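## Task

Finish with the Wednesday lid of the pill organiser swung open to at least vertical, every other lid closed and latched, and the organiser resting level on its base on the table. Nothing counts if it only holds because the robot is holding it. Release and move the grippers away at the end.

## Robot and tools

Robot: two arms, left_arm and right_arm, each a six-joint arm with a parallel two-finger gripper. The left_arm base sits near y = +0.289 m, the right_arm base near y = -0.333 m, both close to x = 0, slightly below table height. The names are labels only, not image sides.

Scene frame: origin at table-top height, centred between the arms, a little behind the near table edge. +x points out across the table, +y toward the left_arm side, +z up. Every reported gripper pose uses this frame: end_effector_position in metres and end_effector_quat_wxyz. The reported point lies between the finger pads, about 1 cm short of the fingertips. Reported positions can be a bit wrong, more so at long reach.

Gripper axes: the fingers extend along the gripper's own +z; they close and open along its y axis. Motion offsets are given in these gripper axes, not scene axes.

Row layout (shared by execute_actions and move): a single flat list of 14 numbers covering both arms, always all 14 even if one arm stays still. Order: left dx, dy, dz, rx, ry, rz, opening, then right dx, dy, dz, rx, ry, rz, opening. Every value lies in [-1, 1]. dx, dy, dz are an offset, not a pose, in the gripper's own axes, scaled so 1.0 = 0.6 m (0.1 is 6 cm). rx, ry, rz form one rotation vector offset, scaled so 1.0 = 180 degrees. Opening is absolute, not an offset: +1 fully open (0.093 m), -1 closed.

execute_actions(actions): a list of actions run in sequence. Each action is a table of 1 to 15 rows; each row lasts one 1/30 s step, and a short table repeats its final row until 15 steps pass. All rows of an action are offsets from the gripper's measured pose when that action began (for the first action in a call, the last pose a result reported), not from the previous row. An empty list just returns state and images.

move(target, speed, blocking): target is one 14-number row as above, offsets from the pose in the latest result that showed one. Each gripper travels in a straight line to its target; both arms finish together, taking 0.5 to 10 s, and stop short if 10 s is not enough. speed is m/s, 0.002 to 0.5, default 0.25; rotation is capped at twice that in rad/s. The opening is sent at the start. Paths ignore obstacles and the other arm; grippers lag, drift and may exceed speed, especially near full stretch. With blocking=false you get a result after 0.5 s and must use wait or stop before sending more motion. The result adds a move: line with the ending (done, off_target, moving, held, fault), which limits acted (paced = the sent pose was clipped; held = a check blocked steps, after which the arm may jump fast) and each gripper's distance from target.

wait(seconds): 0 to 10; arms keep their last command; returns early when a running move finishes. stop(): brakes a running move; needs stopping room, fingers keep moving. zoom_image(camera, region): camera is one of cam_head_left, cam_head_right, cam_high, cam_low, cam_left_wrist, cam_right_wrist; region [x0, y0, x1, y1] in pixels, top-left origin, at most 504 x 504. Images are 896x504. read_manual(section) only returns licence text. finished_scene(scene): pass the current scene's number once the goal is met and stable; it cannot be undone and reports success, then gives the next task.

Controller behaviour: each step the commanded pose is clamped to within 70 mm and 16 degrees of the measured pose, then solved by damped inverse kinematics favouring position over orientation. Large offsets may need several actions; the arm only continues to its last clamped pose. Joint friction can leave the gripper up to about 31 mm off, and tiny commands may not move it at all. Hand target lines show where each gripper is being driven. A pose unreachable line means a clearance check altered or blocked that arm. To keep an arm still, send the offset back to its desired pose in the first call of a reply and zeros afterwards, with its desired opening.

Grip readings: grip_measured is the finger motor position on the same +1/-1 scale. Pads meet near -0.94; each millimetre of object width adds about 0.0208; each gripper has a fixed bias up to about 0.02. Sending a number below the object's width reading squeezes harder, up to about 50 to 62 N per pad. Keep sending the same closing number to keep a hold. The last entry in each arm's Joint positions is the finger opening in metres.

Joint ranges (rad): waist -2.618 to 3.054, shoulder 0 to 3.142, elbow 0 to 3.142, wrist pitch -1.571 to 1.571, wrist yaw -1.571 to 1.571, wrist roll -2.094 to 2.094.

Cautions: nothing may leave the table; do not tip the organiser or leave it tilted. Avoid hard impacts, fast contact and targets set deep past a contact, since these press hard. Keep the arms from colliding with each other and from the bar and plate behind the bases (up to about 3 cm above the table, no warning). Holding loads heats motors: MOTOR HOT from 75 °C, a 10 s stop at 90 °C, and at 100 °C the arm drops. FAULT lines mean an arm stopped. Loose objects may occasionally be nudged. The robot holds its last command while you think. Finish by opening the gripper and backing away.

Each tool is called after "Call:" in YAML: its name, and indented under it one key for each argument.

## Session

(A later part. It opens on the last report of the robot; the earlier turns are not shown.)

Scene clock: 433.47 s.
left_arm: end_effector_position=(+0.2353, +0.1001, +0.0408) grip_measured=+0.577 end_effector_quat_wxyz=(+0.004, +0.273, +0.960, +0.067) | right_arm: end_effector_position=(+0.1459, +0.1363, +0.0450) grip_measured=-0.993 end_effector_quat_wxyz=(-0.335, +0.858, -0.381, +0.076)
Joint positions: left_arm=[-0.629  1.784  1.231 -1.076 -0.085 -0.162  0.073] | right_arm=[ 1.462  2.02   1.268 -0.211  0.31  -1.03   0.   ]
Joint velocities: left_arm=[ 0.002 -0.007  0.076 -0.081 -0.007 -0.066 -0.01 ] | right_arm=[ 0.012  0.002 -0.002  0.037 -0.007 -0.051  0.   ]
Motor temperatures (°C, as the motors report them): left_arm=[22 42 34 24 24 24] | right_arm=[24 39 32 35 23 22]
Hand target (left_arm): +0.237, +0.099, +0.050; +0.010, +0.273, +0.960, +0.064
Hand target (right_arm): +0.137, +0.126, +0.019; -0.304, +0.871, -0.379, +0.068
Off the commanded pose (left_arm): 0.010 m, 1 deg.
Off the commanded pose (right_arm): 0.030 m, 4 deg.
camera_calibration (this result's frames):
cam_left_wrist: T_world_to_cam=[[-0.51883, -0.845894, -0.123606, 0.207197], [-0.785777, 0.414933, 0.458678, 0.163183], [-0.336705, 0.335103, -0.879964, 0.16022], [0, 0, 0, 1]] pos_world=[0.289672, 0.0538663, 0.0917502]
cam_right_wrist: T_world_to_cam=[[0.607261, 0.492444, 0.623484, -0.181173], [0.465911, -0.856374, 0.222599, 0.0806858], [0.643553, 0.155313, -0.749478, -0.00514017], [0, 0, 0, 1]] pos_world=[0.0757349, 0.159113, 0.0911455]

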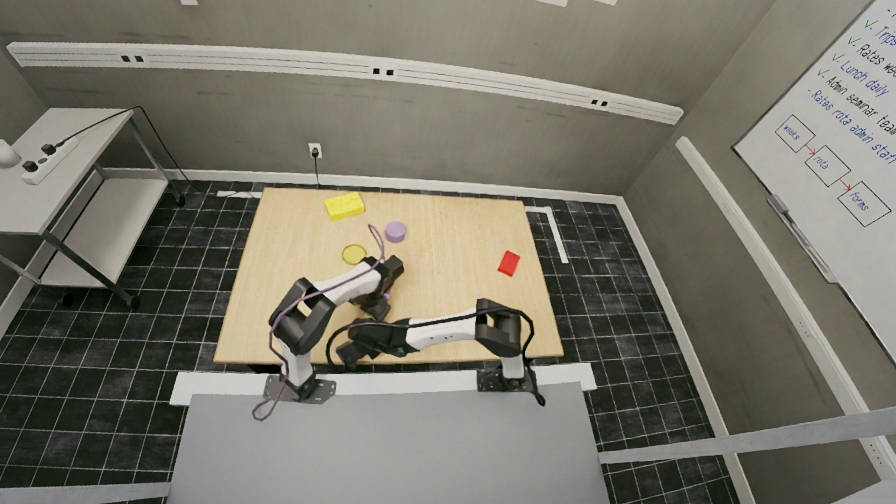

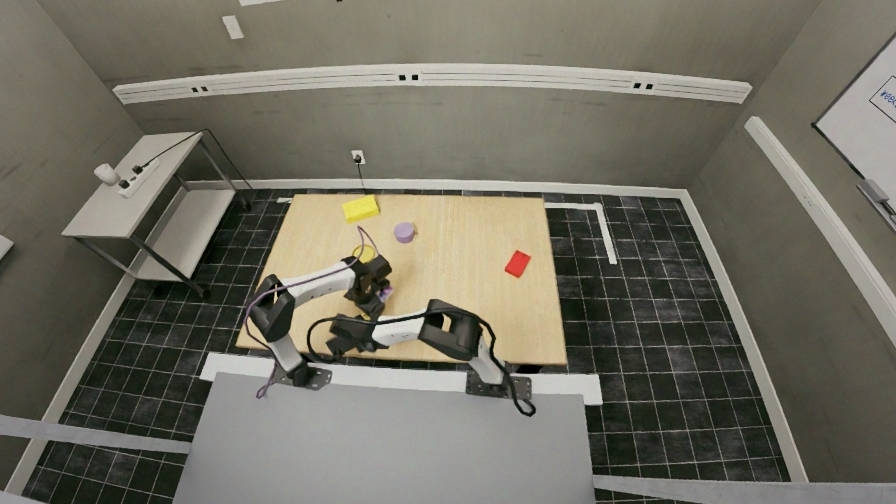

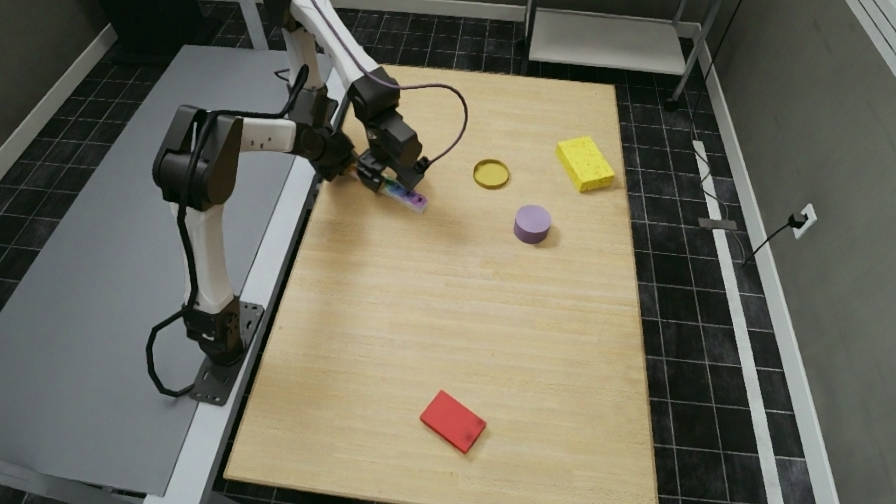

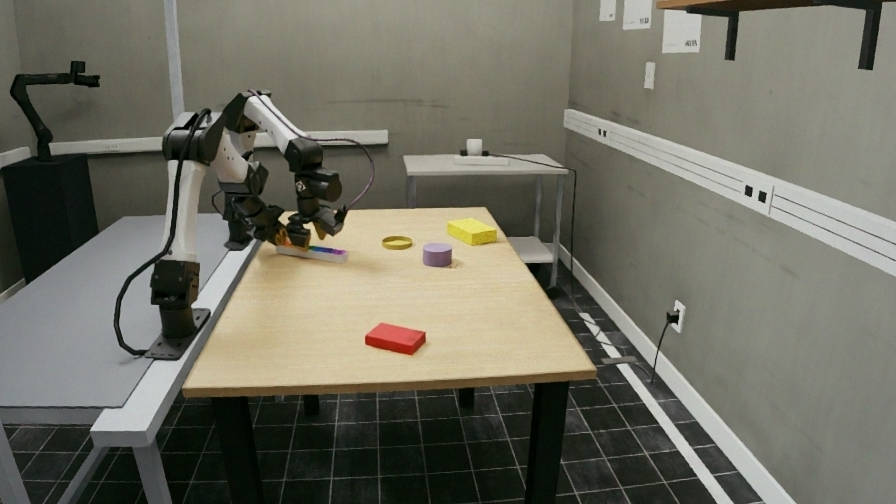

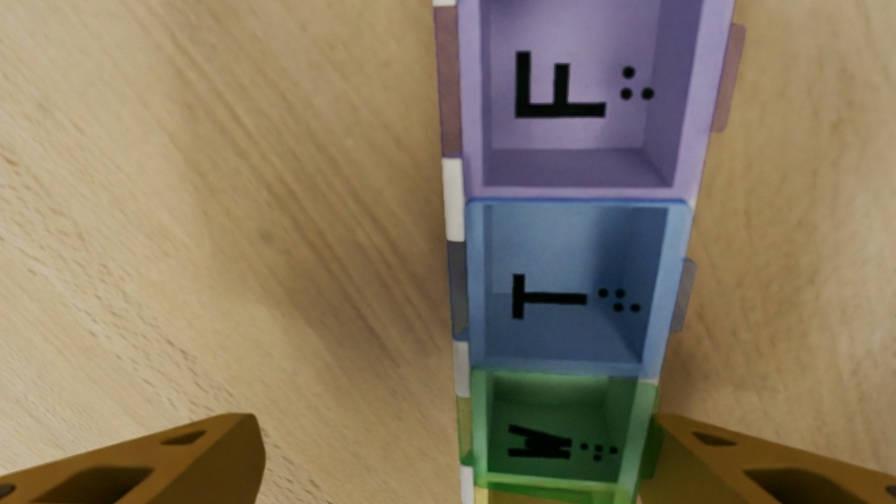

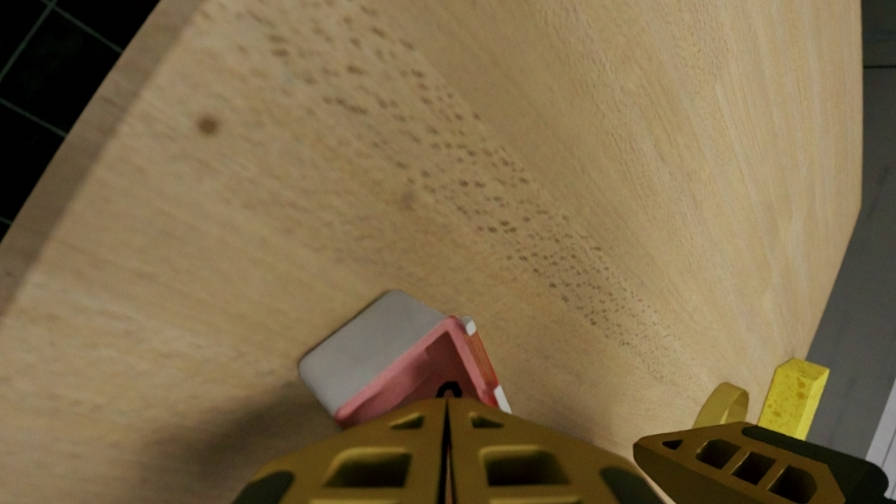

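Call:
execute_actions:
  actions: []

Call:
zoom_image:
  camera: "cam_left_wrist"
  region: [440, 320, 760, 504]

Scene clock: 434.63 s.
left_arm: end_effector_position=(+0.2354, +0.1000, +0.0415) grip_measured=+0.572 end_effector_quat_wxyz=(+0.004, +0.273, +0.960, +0.067) | right_arm: end_effector_position=(+0.1459, +0.1363, +0.0450) grip_measured=-0.993 end_effector_quat_wxyz=(-0.335, +0.858, -0.381, +0.076)
Joint positions: left_arm=[-0.629  1.784  1.234 -1.079 -0.085 -0.162  0.073] | right_arm=[ 1.462  2.02   1.268 -0.211  0.31  -1.03   0.   ]
Joint velocities: left_arm=[-0.012  0.002 -0.012  0.051 -0.037 -0.081 -0.   ] | right_arm=[-0.002 -0.002  0.007 -0.007 -0.051  0.007  0.   ]
Motor temperatures (°C, as the motors report them): left_arm=[22 42 34 24 24 24] | right_arm=[24 39 32 35 23 22]
Hand target (left_arm): +0.237, +0.099, +0.051; +0.010, +0.273, +0.960, +0.064
Hand target (right_arm): +0.137, +0.126, +0.019; -0.304, +0.871, -0.379, +0.068
Off the commanded pose (left_arm): 0.009 m, 1 deg.
Off the commanded pose (right_arm): 0.030 m, 4 deg.
camera_calibration (this result's frames):
cam_left_wrist: T_world_to_cam=[[-0.518853, -0.845871, -0.123668, 0.207242], [-0.785651, 0.414806, 0.459008, 0.162926], [-0.336963, 0.335317, -0.879783, 0.160968], [0, 0, 0, 1]] pos_world=[0.289771, 0.0537419, 0.0924618]
cam_right_wrist: T_world_to_cam=[[0.607261, 0.492444, 0.623484, -0.181173], [0.465911, -0.856374, 0.222599, 0.0806858], [0.643553, 0.155313, -0.749478, -0.00514017], [0, 0, 0, 1]] pos_world=[0.0757349, 0.159113, 0.0911455]

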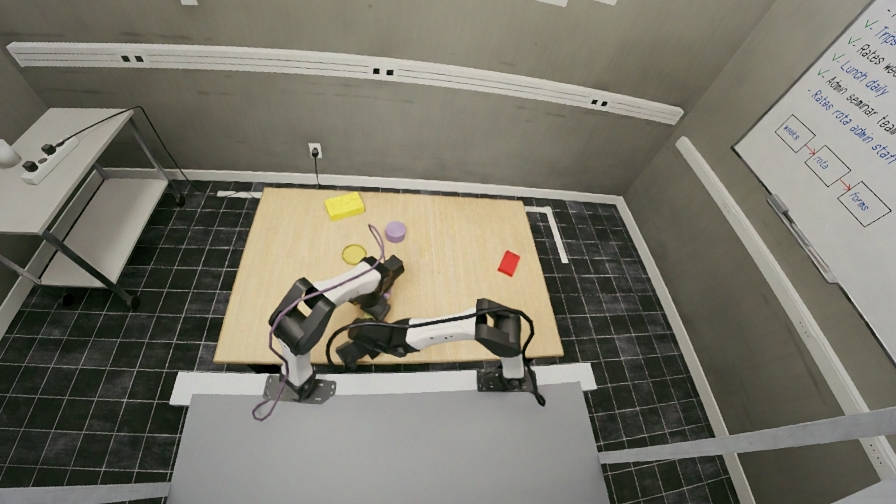

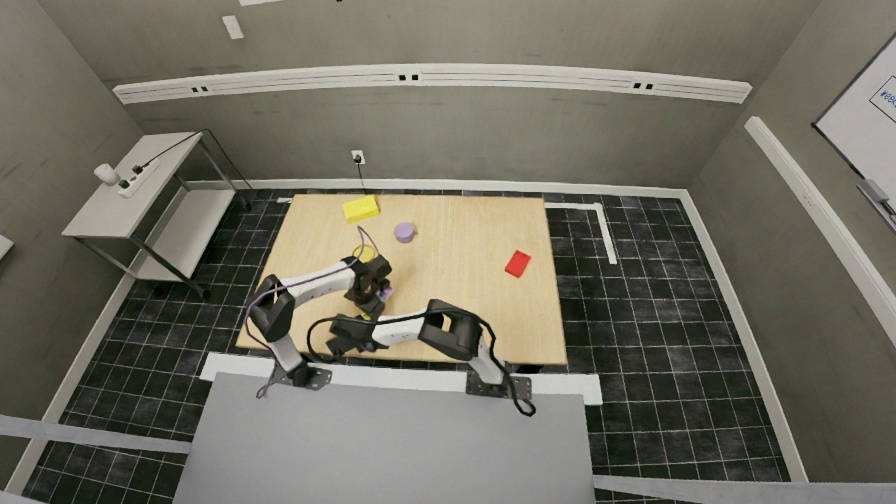

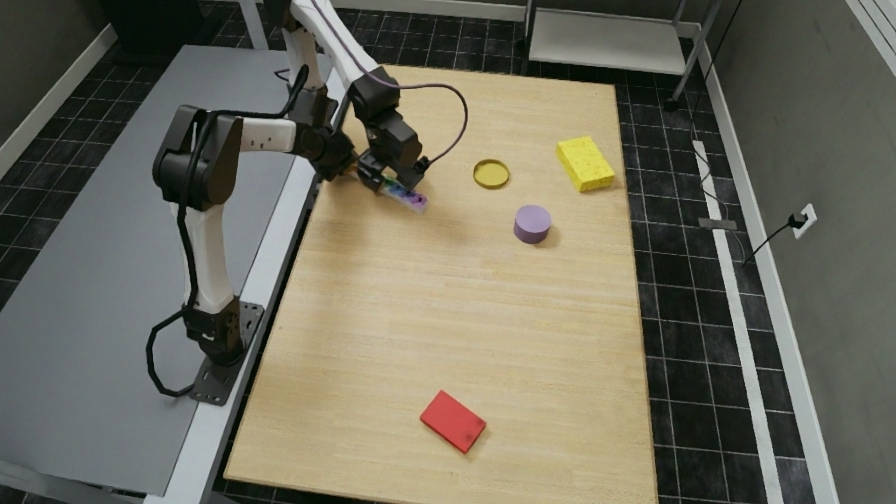

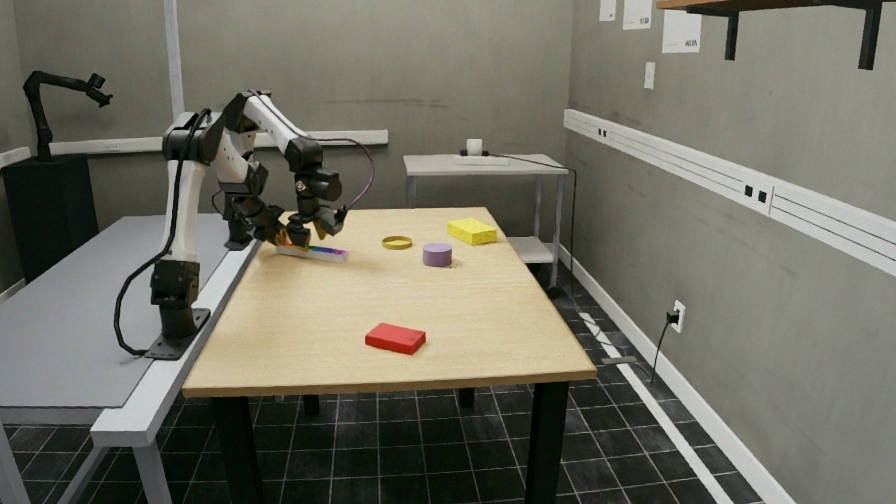

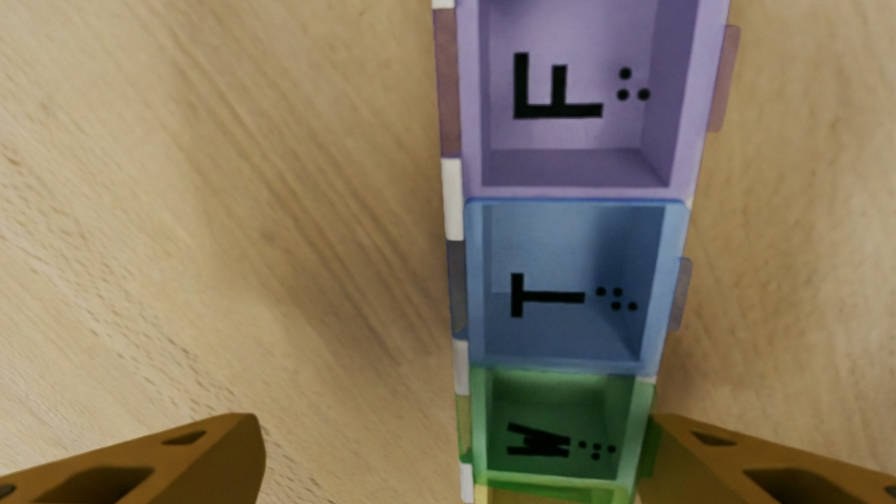

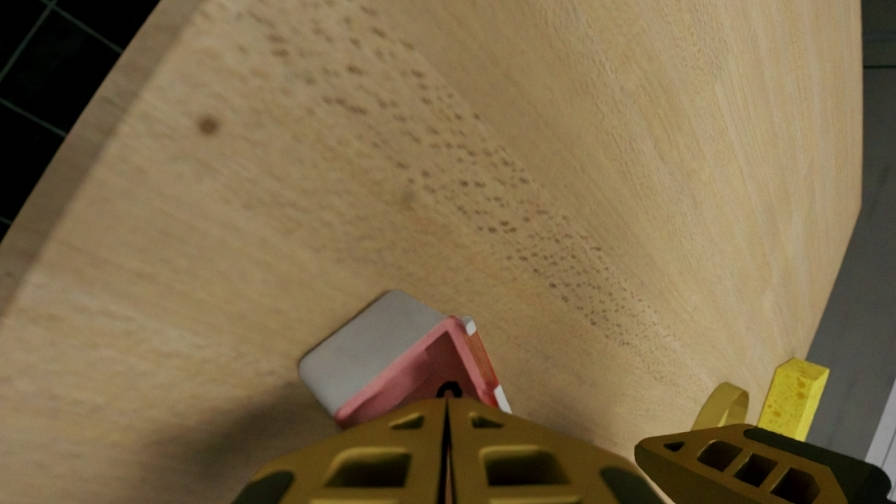

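Region (440, 320, 760, 504) of cam_left_wrist's 896x504 image, scaled by 1.575, with more detail than that image has; it fills the top 290 rows of this view, and the rest is white.

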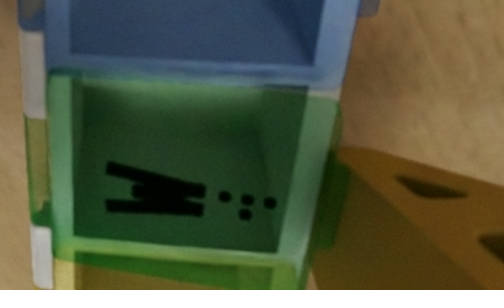

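Call:
execute_actions:
  actions:
    - [[-0.003,0.002,-0.016,0,0,0,0.565,0.004,0.045,0.02,-0.022,0,-0.004,-1],[-0.003,0.002,-0.017,0,0,0,0.56,0.004,0.045,0.02,-0.022,0,-0.004,-1],[-0.003,0.002,-0.018,0,0,0,0.555,0.004,0.045,0.02,-0.022,0,-0.004,-1],[-0.003,0.002,-0.019,0,0,0,0.55,0.004,0.045,0.02,-0.022,0,-0.004,-1],[-0.003,0.0025,-0.020,0,0,0,0.545,0.004,0.045,0.02,-0.022,0,-0.004,-1],[-0.003,0.0025,-0.021,0,0,0,0.54,0.004,0.045,0.02,-0.022,0,-0.004,-1],[-0.003,0.0025,-0.022,0,0,0,0.533,0.004,0.045,0.02,-0.022,0,-0.004,-1],[-0.003,0.003,-0.023,0,0,0,0.526,0.004,0.045,0.02,-0.022,0,-0.004,-1],[-0.003,0.003,-0.024,0,0,0,0.519,0.004,0.045,0.02,-0.022,0,-0.004,-1],[-0.003,0.003,-0.025,0,0,0,0.512,0.004,0.045,0.02,-0.022,0,-0.004,-1],[-0.003,0.003,-0.026,0,0,0,0.505,0.004,0.045,0.02,-0.022,0,-0.004,-1],[-0.003,0.003,-0.027,0,0,0,0.498,0.004,0.045,0.02,-0.022,0,-0.004,-1],[-0.003,0.003,-0.027,0,0,0,0.49,0.004,0.045,0.02,-0.022,0,-0.004,-1],[-0.003,0.003,-0.027,0,0,0,0.48,0.004,0.045,0.02,-0.022,0,-0.004,-1],[-0.003,0.003,-0.027,0,0,0,0.47,0.004,0.045,0.02,-0.022,0,-0.004,-1]]

Call:
zoom_image:
  camera: "cam_left_wrist"
  region: [420, 300, 740, 504]

Scene clock: 459.20 s.
left_arm: end_effector_position=(+0.2361, +0.0988, +0.0503) grip_measured=+0.477 end_effector_quat_wxyz=(+0.002, +0.273, +0.960, +0.068) | right_arm: end_effector_position=(+0.1453, +0.1367, +0.0450) grip_measured=-0.993 end_effector_quat_wxyz=(-0.335, +0.859, -0.381, +0.074)
Joint positions: left_arm=[-0.629  1.784  1.271 -1.121 -0.084 -0.162  0.068] | right_arm=[ 1.462  2.02   1.268 -0.21   0.306 -1.03   0.   ]
Joint velocities: left_arm=[ 0.002 -0.007  0.027 -0.066 -0.022 -0.022 -0.012] | right_arm=[ 0.007 -0.012 -0.007  0.066  0.007  0.037  0.   ]
Motor temperatures (°C, as the motors report them): left_arm=[22 44 36 24 24 24] | right_arm=[24 40 32 34 23 22]
Hand target (left_arm): +0.237, +0.099, +0.058; +0.004, +0.273, +0.960, +0.067
Hand target (right_arm): +0.136, +0.127, +0.019; -0.305, +0.872, -0.378, +0.065
Off the commanded pose (left_arm): 0.007 m, 0 deg.
Off the commanded pose (right_arm): 0.030 m, 4 deg.
camera_calibration (this result's frames):
cam_left_wrist: T_world_to_cam=[[-0.519182, -0.845597, -0.12416, 0.20779], [-0.783775, 0.41314, 0.463694, 0.159362], [-0.340803, 0.338055, -0.877252, 0.169855], [0, 0, 0, 1]] pos_world=[0.290672, 0.0524472, 0.10091]
cam_right_wrist: T_world_to_cam=[[0.608122, 0.492491, 0.622607, -0.181165], [0.468276, -0.855855, 0.219612, 0.0810264], [0.641018, 0.158001, -0.751087, -0.00476832], [0, 0, 0, 1]] pos_world=[0.0752845, 0.159323, 0.091419]

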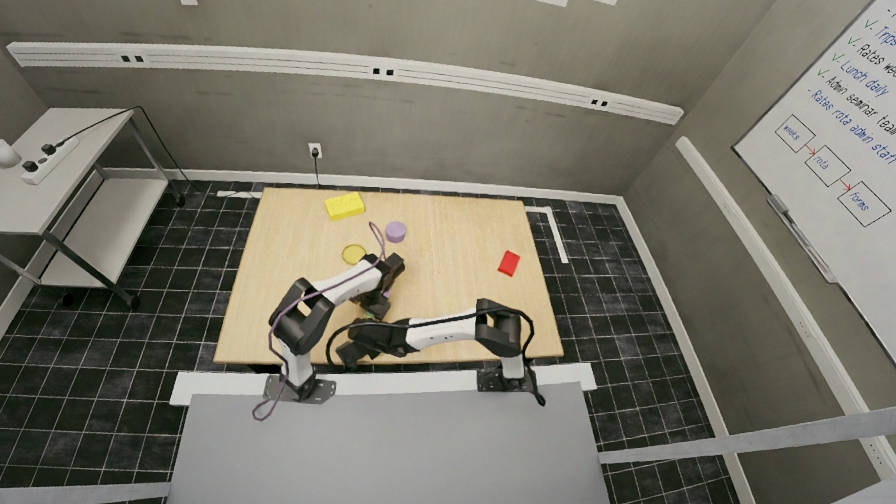

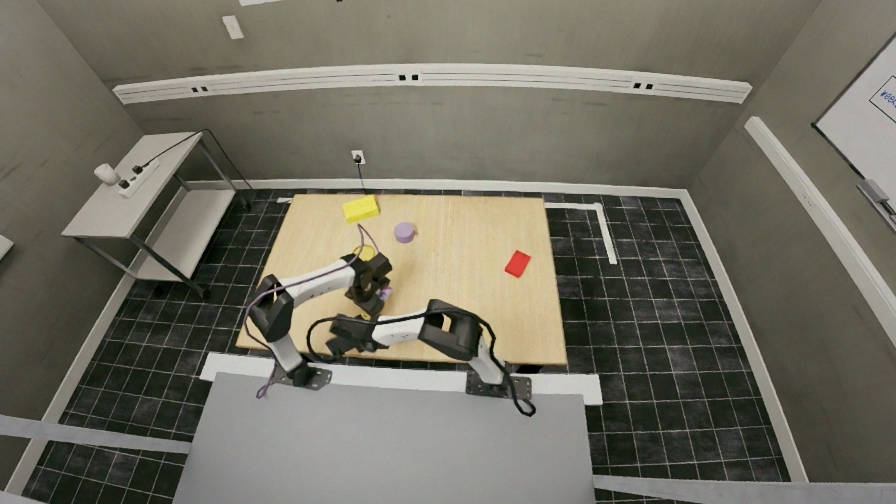

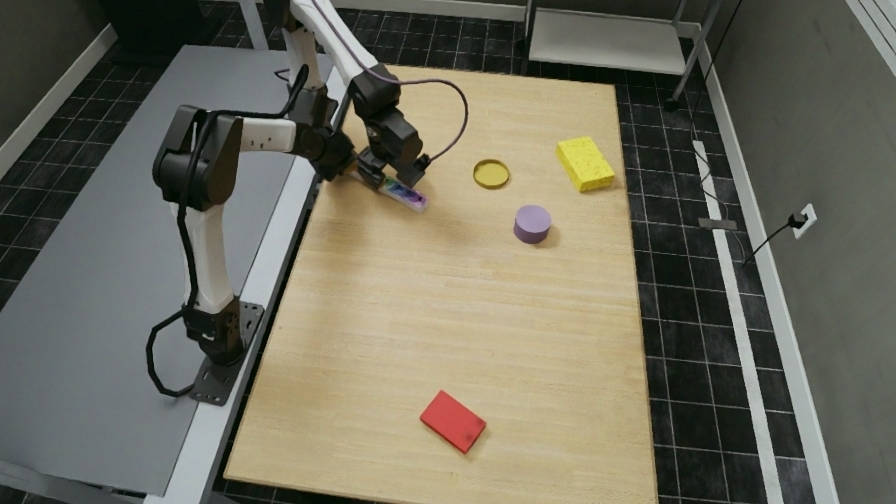

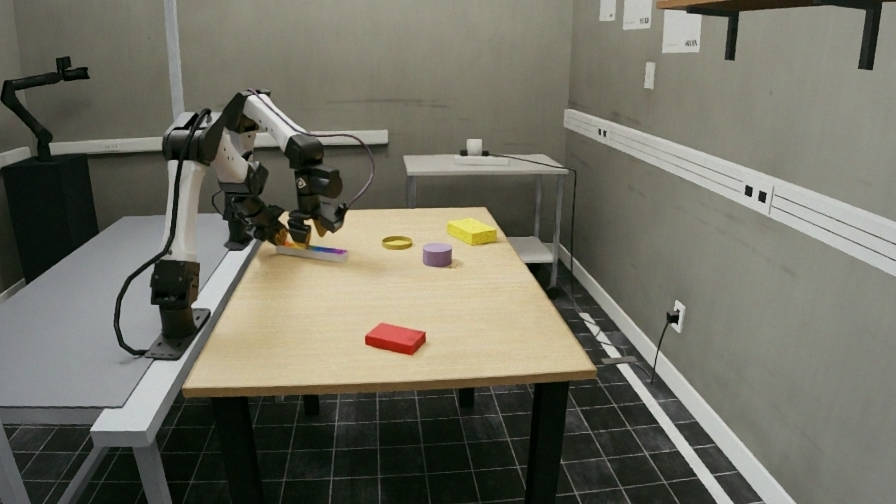

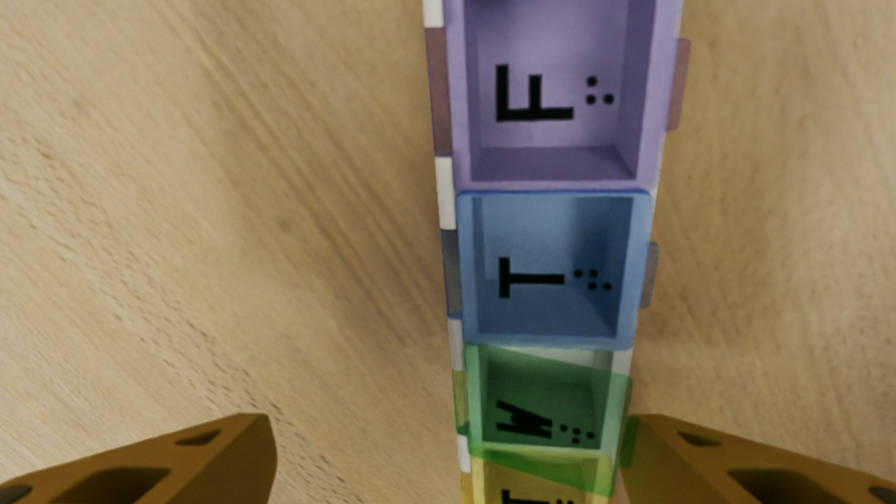

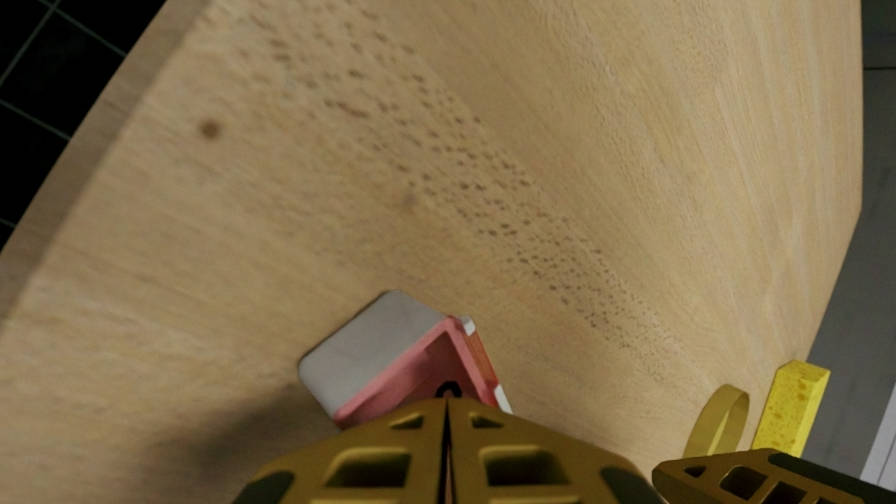

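Region (420, 300, 740, 504) of cam_left_wrist's 896x504 image, scaled by 1.575, with more detail than that image has; it fills the top 321 rows of this view, and the rest is white.

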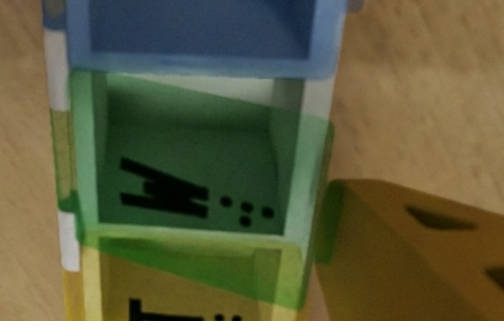

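Call:
execute_actions:
  actions:
    - [[-0.0018,0.0007,-0.0083,0,0,0,0.46,0.004,0.045,0.02,-0.022,0,-0.004,-1],[-0.0018,0.0007,-0.0083,0,0,0,0.45,0.004,0.045,0.02,-0.022,0,-0.004,-1],[-0.002,0.0007,-0.009,0,0,0,0.44,0.004,0.045,0.02,-0.022,0,-0.004,-1],[-0.0021,0.0008,-0.0097,0,0,0,0.43,0.004,0.045,0.02,-0.022,0,-0.004,-1],[-0.0023,0.0008,-0.0104,0,0,0,0.42,0.004,0.045,0.02,-0.022,0,-0.004,-1],[-0.0024,0.0009,-0.0111,0,0,0,0.41,0.004,0.045,0.02,-0.022,0,-0.004,-1],[-0.0026,0.0009,-0.0118,0,0,0,0.40,0.004,0.045,0.02,-0.022,0,-0.004,-1],[-0.0028,0.001,-0.0125,0,0,0,0.39,0.004,0.045,0.02,-0.022,0,-0.004,-1],[-0.0029,0.001,-0.0132,0,0,0,0.38,0.004,0.045,0.02,-0.022,0,-0.004,-1],[-0.0031,0.0011,-0.0139,0,0,0,0.37,0.004,0.045,0.02,-0.022,0,-0.004,-1],[-0.0032,0.0012,-0.0146,0,0,0,0.36,0.004,0.045,0.02,-0.022,0,-0.004,-1],[-0.0034,0.0012,-0.0153,0,0,0,0.35,0.004,0.045,0.02,-0.022,0,-0.004,-1],[-0.0035,0.0013,-0.016,0,0,0,0.335,0.004,0.045,0.02,-0.022,0,-0.004,-1],[-0.0036,0.0013,-0.0165,0,0,0,0.32,0.004,0.045,0.02,-0.022,0,-0.004,-1],[-0.0036,0.0013,-0.0165,0,0,0,0.30,0.004,0.045,0.02,-0.022,0,-0.004,-1]]

Call:
zoom_image:
  camera: "cam_left_wrist"
  region: [400, 300, 720, 504]

Scene clock: 486.07 s.
left_arm: end_effector_position=(+0.2368, +0.0978, +0.0550) grip_measured=+0.311 end_effector_quat_wxyz=(+0.002, +0.273, +0.960, +0.068) | right_arm: end_effector_position=(+0.1447, +0.1372, +0.0451) grip_measured=-0.993 end_effector_quat_wxyz=(-0.336, +0.859, -0.380, +0.072)
Joint positions: left_arm=[-0.629  1.784  1.29  -1.14  -0.084 -0.162  0.06 ] | right_arm=[ 1.462  2.02   1.268 -0.208  0.302 -1.03   0.   ]
Joint velocities: left_arm=[-0.012  0.007  0.032 -0.022  0.037  0.066 -0.02 ] | right_arm=[-0.007 -0.007  0.017 -0.007 -0.037 -0.051  0.   ]
Motor temperatures (°C, as the motors report them): left_arm=[22 45 37 24 24 24] | right_arm=[24 40 32 34 23 22]
Hand target (left_arm): +0.238, +0.097, +0.060; +0.002, +0.273, +0.960, +0.068
Hand target (right_arm): +0.135, +0.127, +0.019; -0.305, +0.872, -0.378, +0.063
Off the commanded pose (left_arm): 0.005 m, 0 deg.
Off the commanded pose (right_arm): 0.030 m, 4 deg.
camera_calibration (this result's frames):
cam_left_wrist: T_world_to_cam=[[-0.519196, -0.845643, -0.123787, 0.20791], [-0.783668, 0.413257, 0.46377, 0.158163], [-0.341029, 0.337795, -0.877265, 0.174598], [0, 0, 0, 1]] pos_world=[0.291436, 0.051477, 0.105553]
cam_right_wrist: T_world_to_cam=[[0.608742, 0.492678, 0.621853, -0.181191], [0.471081, -0.855144, 0.216359, 0.0813813], [0.63837, 0.161236, -0.752653, -0.00441494], [0, 0, 0, 1]] pos_world=[0.0747795, 0.159573, 0.0917434]

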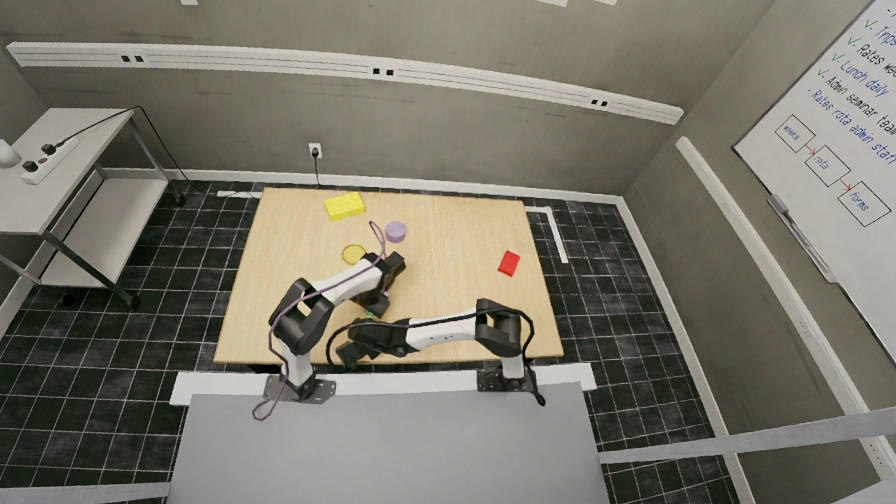

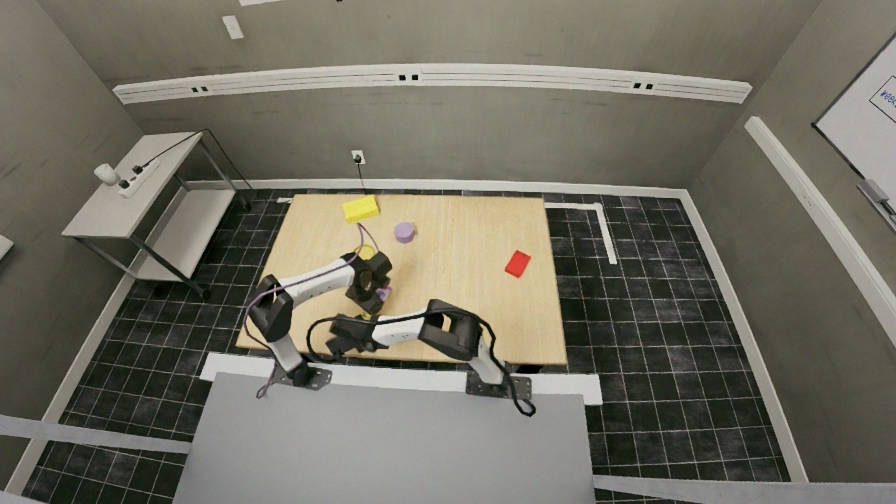

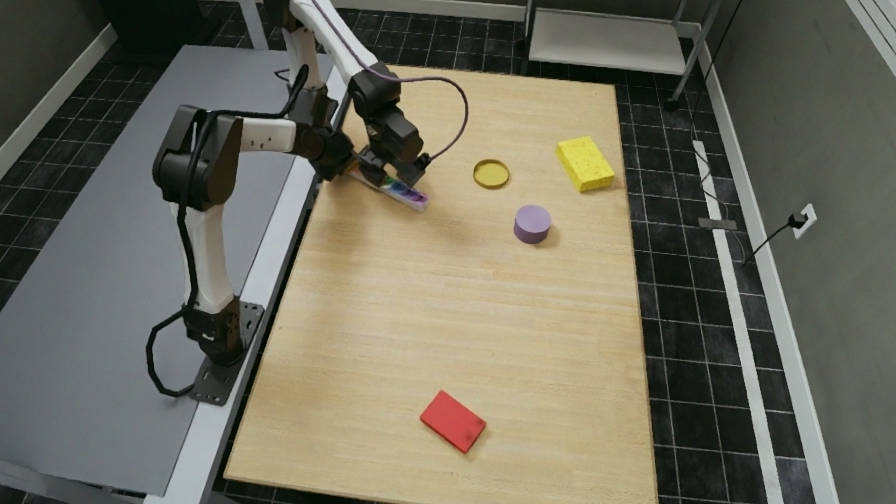

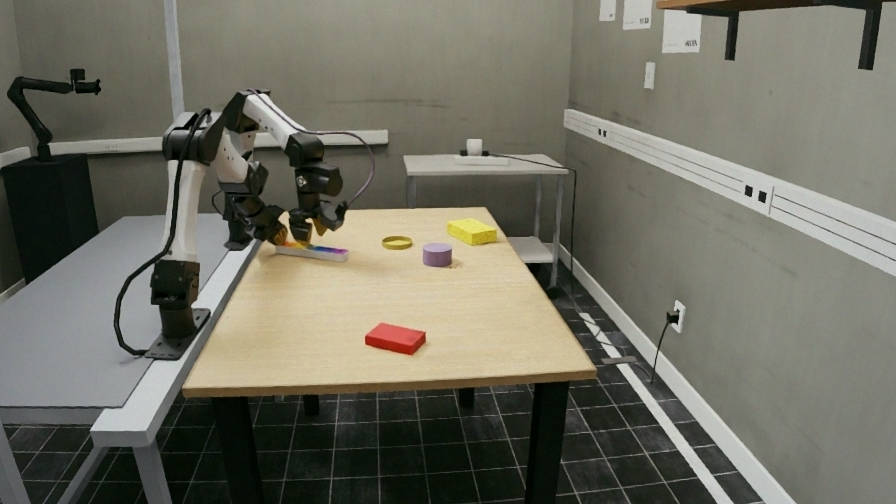

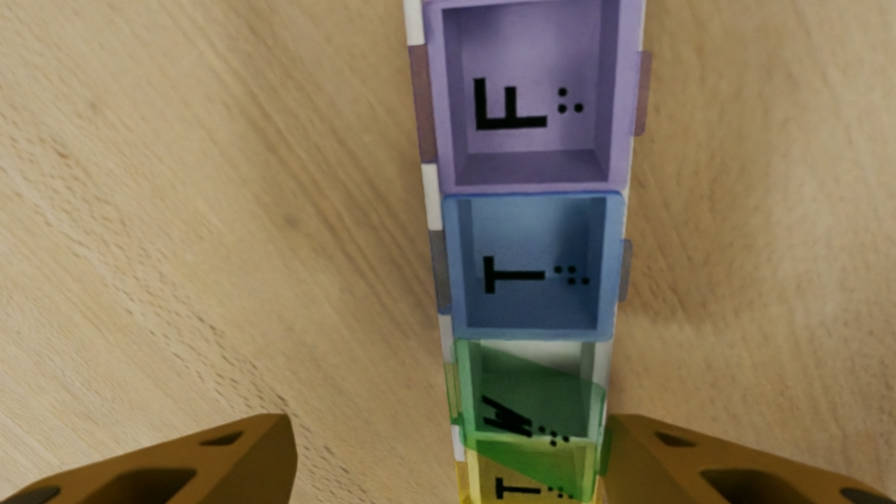

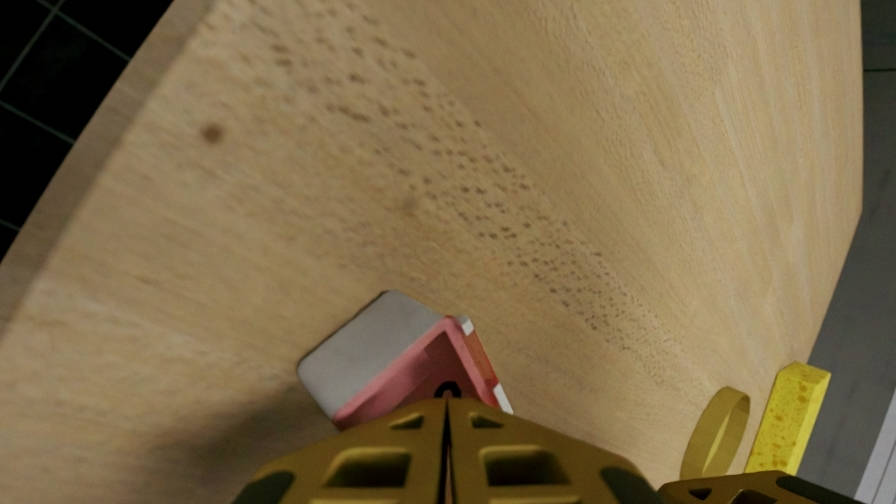

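Region (400, 300, 720, 504) of cam_left_wrist's 896x504 image, scaled by 1.575, with more detail than that image has; it fills the top 321 rows of this view, and the rest is white.

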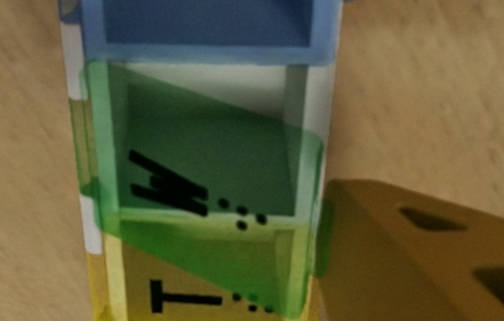

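Call:
execute_actions:
  actions:
    - [[-0.0018,0.0007,-0.0083,0,0,0,0.29,0.004,0.045,0.02,-0.022,0,-0.004,-1],[-0.0018,0.0007,-0.0083,0,0,0,0.28,0.004,0.045,0.02,-0.022,0,-0.004,-1],[-0.002,0.0007,-0.009,0,0,0,0.27,0.004,0.045,0.02,-0.022,0,-0.004,-1],[-0.0021,0.0008,-0.0097,0,0,0,0.258,0.004,0.045,0.02,-0.022,0,-0.004,-1],[-0.0023,0.0008,-0.0104,0,0,0,0.246,0.004,0.045,0.02,-0.022,0,-0.004,-1],[-0.0024,0.0009,-0.0111,0,0,0,0.234,0.004,0.045,0.02,-0.022,0,-0.004,-1],[-0.0026,0.0009,-0.0118,0,0,0,0.221,0.004,0.045,0.02,-0.022,0,-0.004,-1],[-0.0028,0.001,-0.0125,0,0,0,0.208,0.004,0.045,0.02,-0.022,0,-0.004,-1],[-0.0029,0.001,-0.0132,0,0,0,0.194,0.004,0.045,0.02,-0.022,0,-0.004,-1],[-0.0031,0.0011,-0.0139,0,0,0,0.18,0.004,0.045,0.02,-0.022,0,-0.004,-1],[-0.0032,0.0012,-0.0146,0,0,0,0.165,0.004,0.045,0.02,-0.022,0,-0.004,-1],[-0.0034,0.0012,-0.0153,0,0,0,0.15,0.004,0.045,0.02,-0.022,0,-0.004,-1],[-0.0035,0.0013,-0.016,0,0,0,0.134,0.004,0.045,0.02,-0.022,0,-0.004,-1],[-0.0036,0.0013,-0.0167,0,0,0,0.118,0.004,0.045,0.02,-0.022,0,-0.004,-1],[-0.0038,0.0014,-0.0174,0,0,0,0.10,0.004,0.045,0.02,-0.022,0,-0.004,-1]]
    - [[-0.002,0.0007,-0.009,0,0,0,0.083,0.004,0.045,0.02,-0.022,0,-0.004,-1],[-0.0021,0.0008,-0.0095,0,0,0,0.066,0.004,0.045,0.02,-0.022,0,-0.004,-1],[-0.0022,0.0008,-0.010,0,0,0,0.049,0.004,0.045,0.02,-0.022,0,-0.004,-1],[-0.0023,0.0008,-0.0105,0,0,0,0.032,0.004,0.045,0.02,-0.022,0,-0.004,-1],[-0.0024,0.0009,-0.011,0,0,0,0.015,0.004,0.045,0.02,-0.022,0,-0.004,-1],[-0.0025,0.0009,-0.0115,0,0,0,-0.002,0.004,0.045,0.02,-0.022,0,-0.004,-1],[-0.0026,0.001,-0.012,0,0,0,-0.019,0.004,0.045,0.02,-0.022,0,-0.004,-1],[-0.0028,0.001,-0.0125,0,0,0,-0.036,0.004,0.045,0.02,-0.022,0,-0.004,-1],[-0.0029,0.001,-0.013,0,0,0,-0.053,0.004,0.045,0.02,-0.022,0,-0.004,-1],[-0.003,0.0011,-0.0135,0,0,0,-0.07,0.004,0.045,0.02,-0.022,0,-0.004,-1],[-0.0031,0.0011,-0.014,0,0,0,-0.087,0.004,0.045,0.02,-0.022,0,-0.004,-1],[-0.0032,0.0012,-0.0145,0,0,0,-0.104,0.004,0.045,0.02,-0.022,0,-0.004,-1],[-0.0033,0.0012,-0.015,0,0,0,-0.121,0.004,0.045,0.02,-0.022,0,-0.004,-1],[-0.0033,0.0012,-0.015,0,0,0,-0.138,0.004,0.045,0.02,-0.022,0,-0.004,-1],[-0.0033,0.0012,-0.015,0,0,0,-0.155,0.004,0.045,0.02,-0.022,0,-0.004,-1]]

Call:
zoom_image:
  camera: "cam_left_wrist"
  region: [340, 280, 680, 504]

Scene clock: 501.53 s.
left_arm: end_effector_position=(+0.2379, +0.0964, +0.0641) grip_measured=-0.144 end_effector_quat_wxyz=(+0.001, +0.273, +0.960, +0.068) | right_arm: end_effector_position=(+0.1447, +0.1373, +0.0450) grip_measured=-0.993 end_effector_quat_wxyz=(-0.336, +0.859, -0.380, +0.072)
Joint positions: left_arm=[-0.629  1.784  1.327 -1.178 -0.084 -0.162  0.038] | right_arm=[ 1.462  2.02   1.268 -0.208  0.301 -1.03   0.   ]
Joint velocities: left_arm=[-0.007 -0.012  0.012  0.037  0.007 -0.051 -0.018] | right_arm=[ 0.002  0.002 -0.012 -0.066 -0.007  0.007  0.   ]
Motor temperatures (°C, as the motors report them): left_arm=[22 45 37 24 24 24] | right_arm=[24 40 32 34 23 22]
Hand target (left_arm): +0.239, +0.096, +0.069; +0.001, +0.273, +0.960, +0.068
Hand target (right_arm): +0.134, +0.128, +0.019; -0.305, +0.872, -0.377, +0.061
Off the commanded pose (left_arm): 0.005 m, 0 deg.
Off the commanded pose (right_arm): 0.030 m, 4 deg.
camera_calibration (this result's frames):
cam_left_wrist: T_world_to_cam=[[-0.519286, -0.845552, -0.124034, 0.208422], [-0.783159, 0.412745, 0.465085, 0.155202], [-0.342059, 0.33865, -0.876534, 0.183543], [0, 0, 0, 1]] pos_world=[0.292561, 0.0500156, 0.114551]
cam_right_wrist: T_world_to_cam=[[0.608812, 0.492782, 0.621702, -0.181175], [0.471344, -0.855048, 0.216168, 0.0813885], [0.638109, 0.16143, -0.752833, -0.00437219], [0, 0, 0, 1]] pos_world=[0.0747296, 0.159577, 0.0917519]

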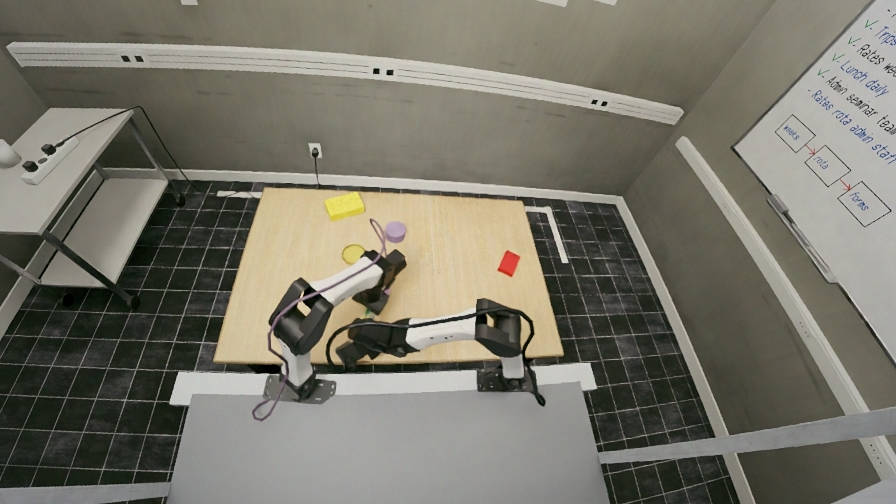

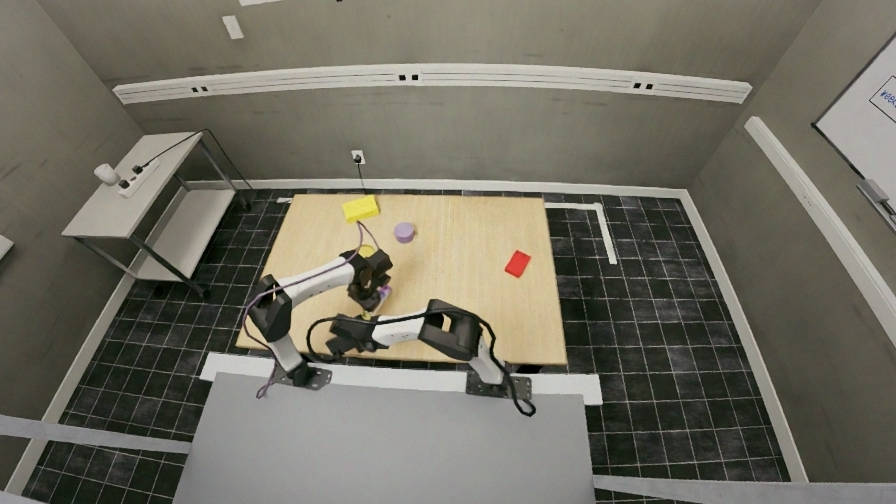

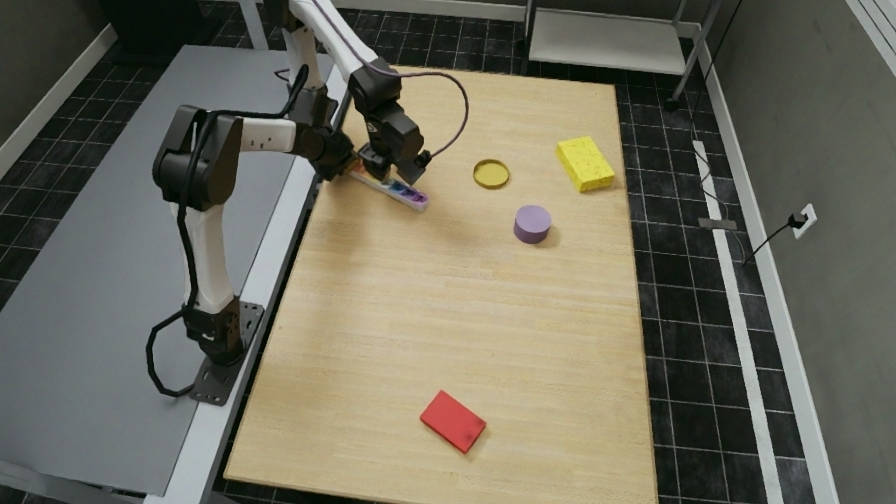

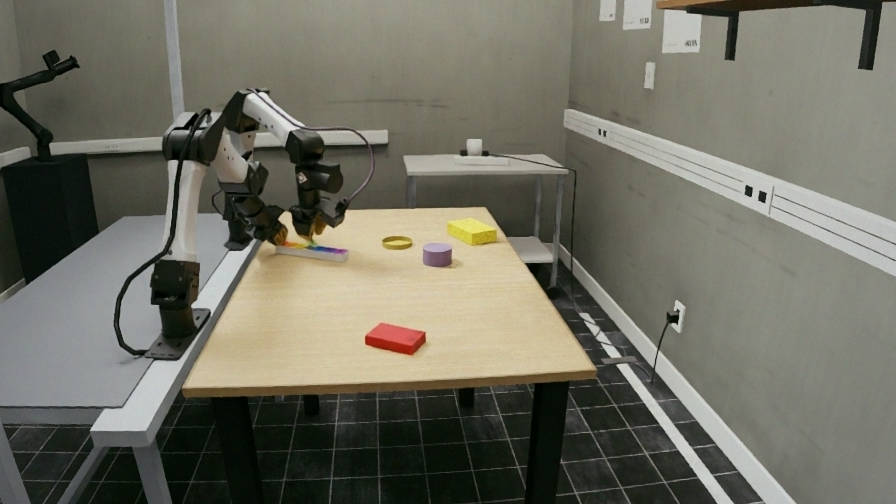

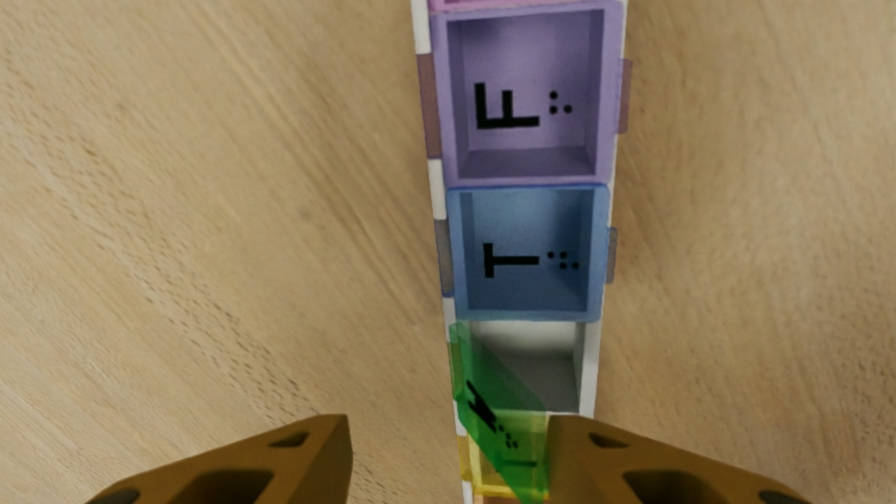

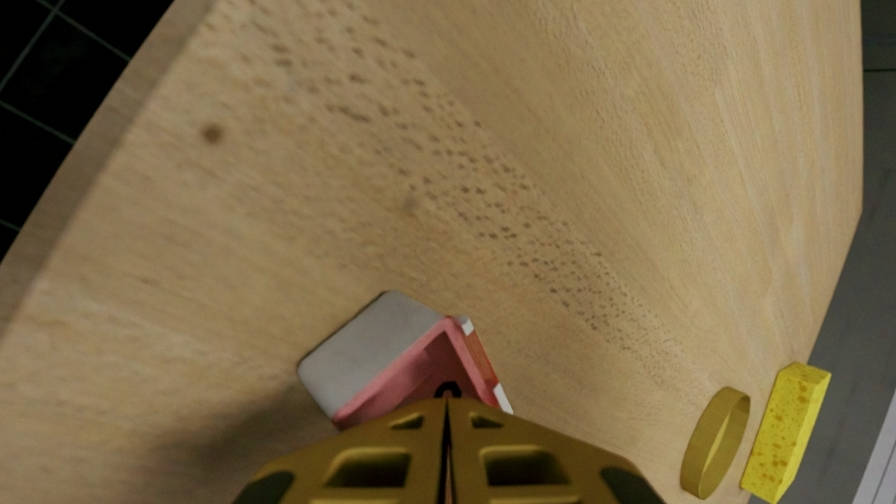

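Region (340, 280, 680, 504) of cam_left_wrist's 896x504 image, scaled by 1.482, with more detail than that image has; it fills the top 332 rows of this view, and the rest is white.

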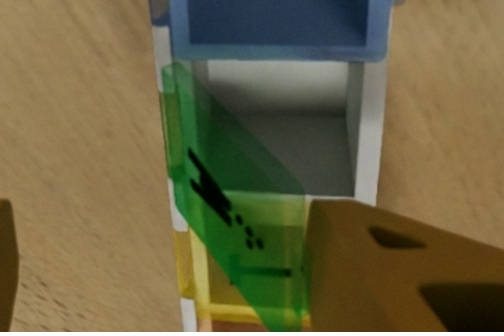

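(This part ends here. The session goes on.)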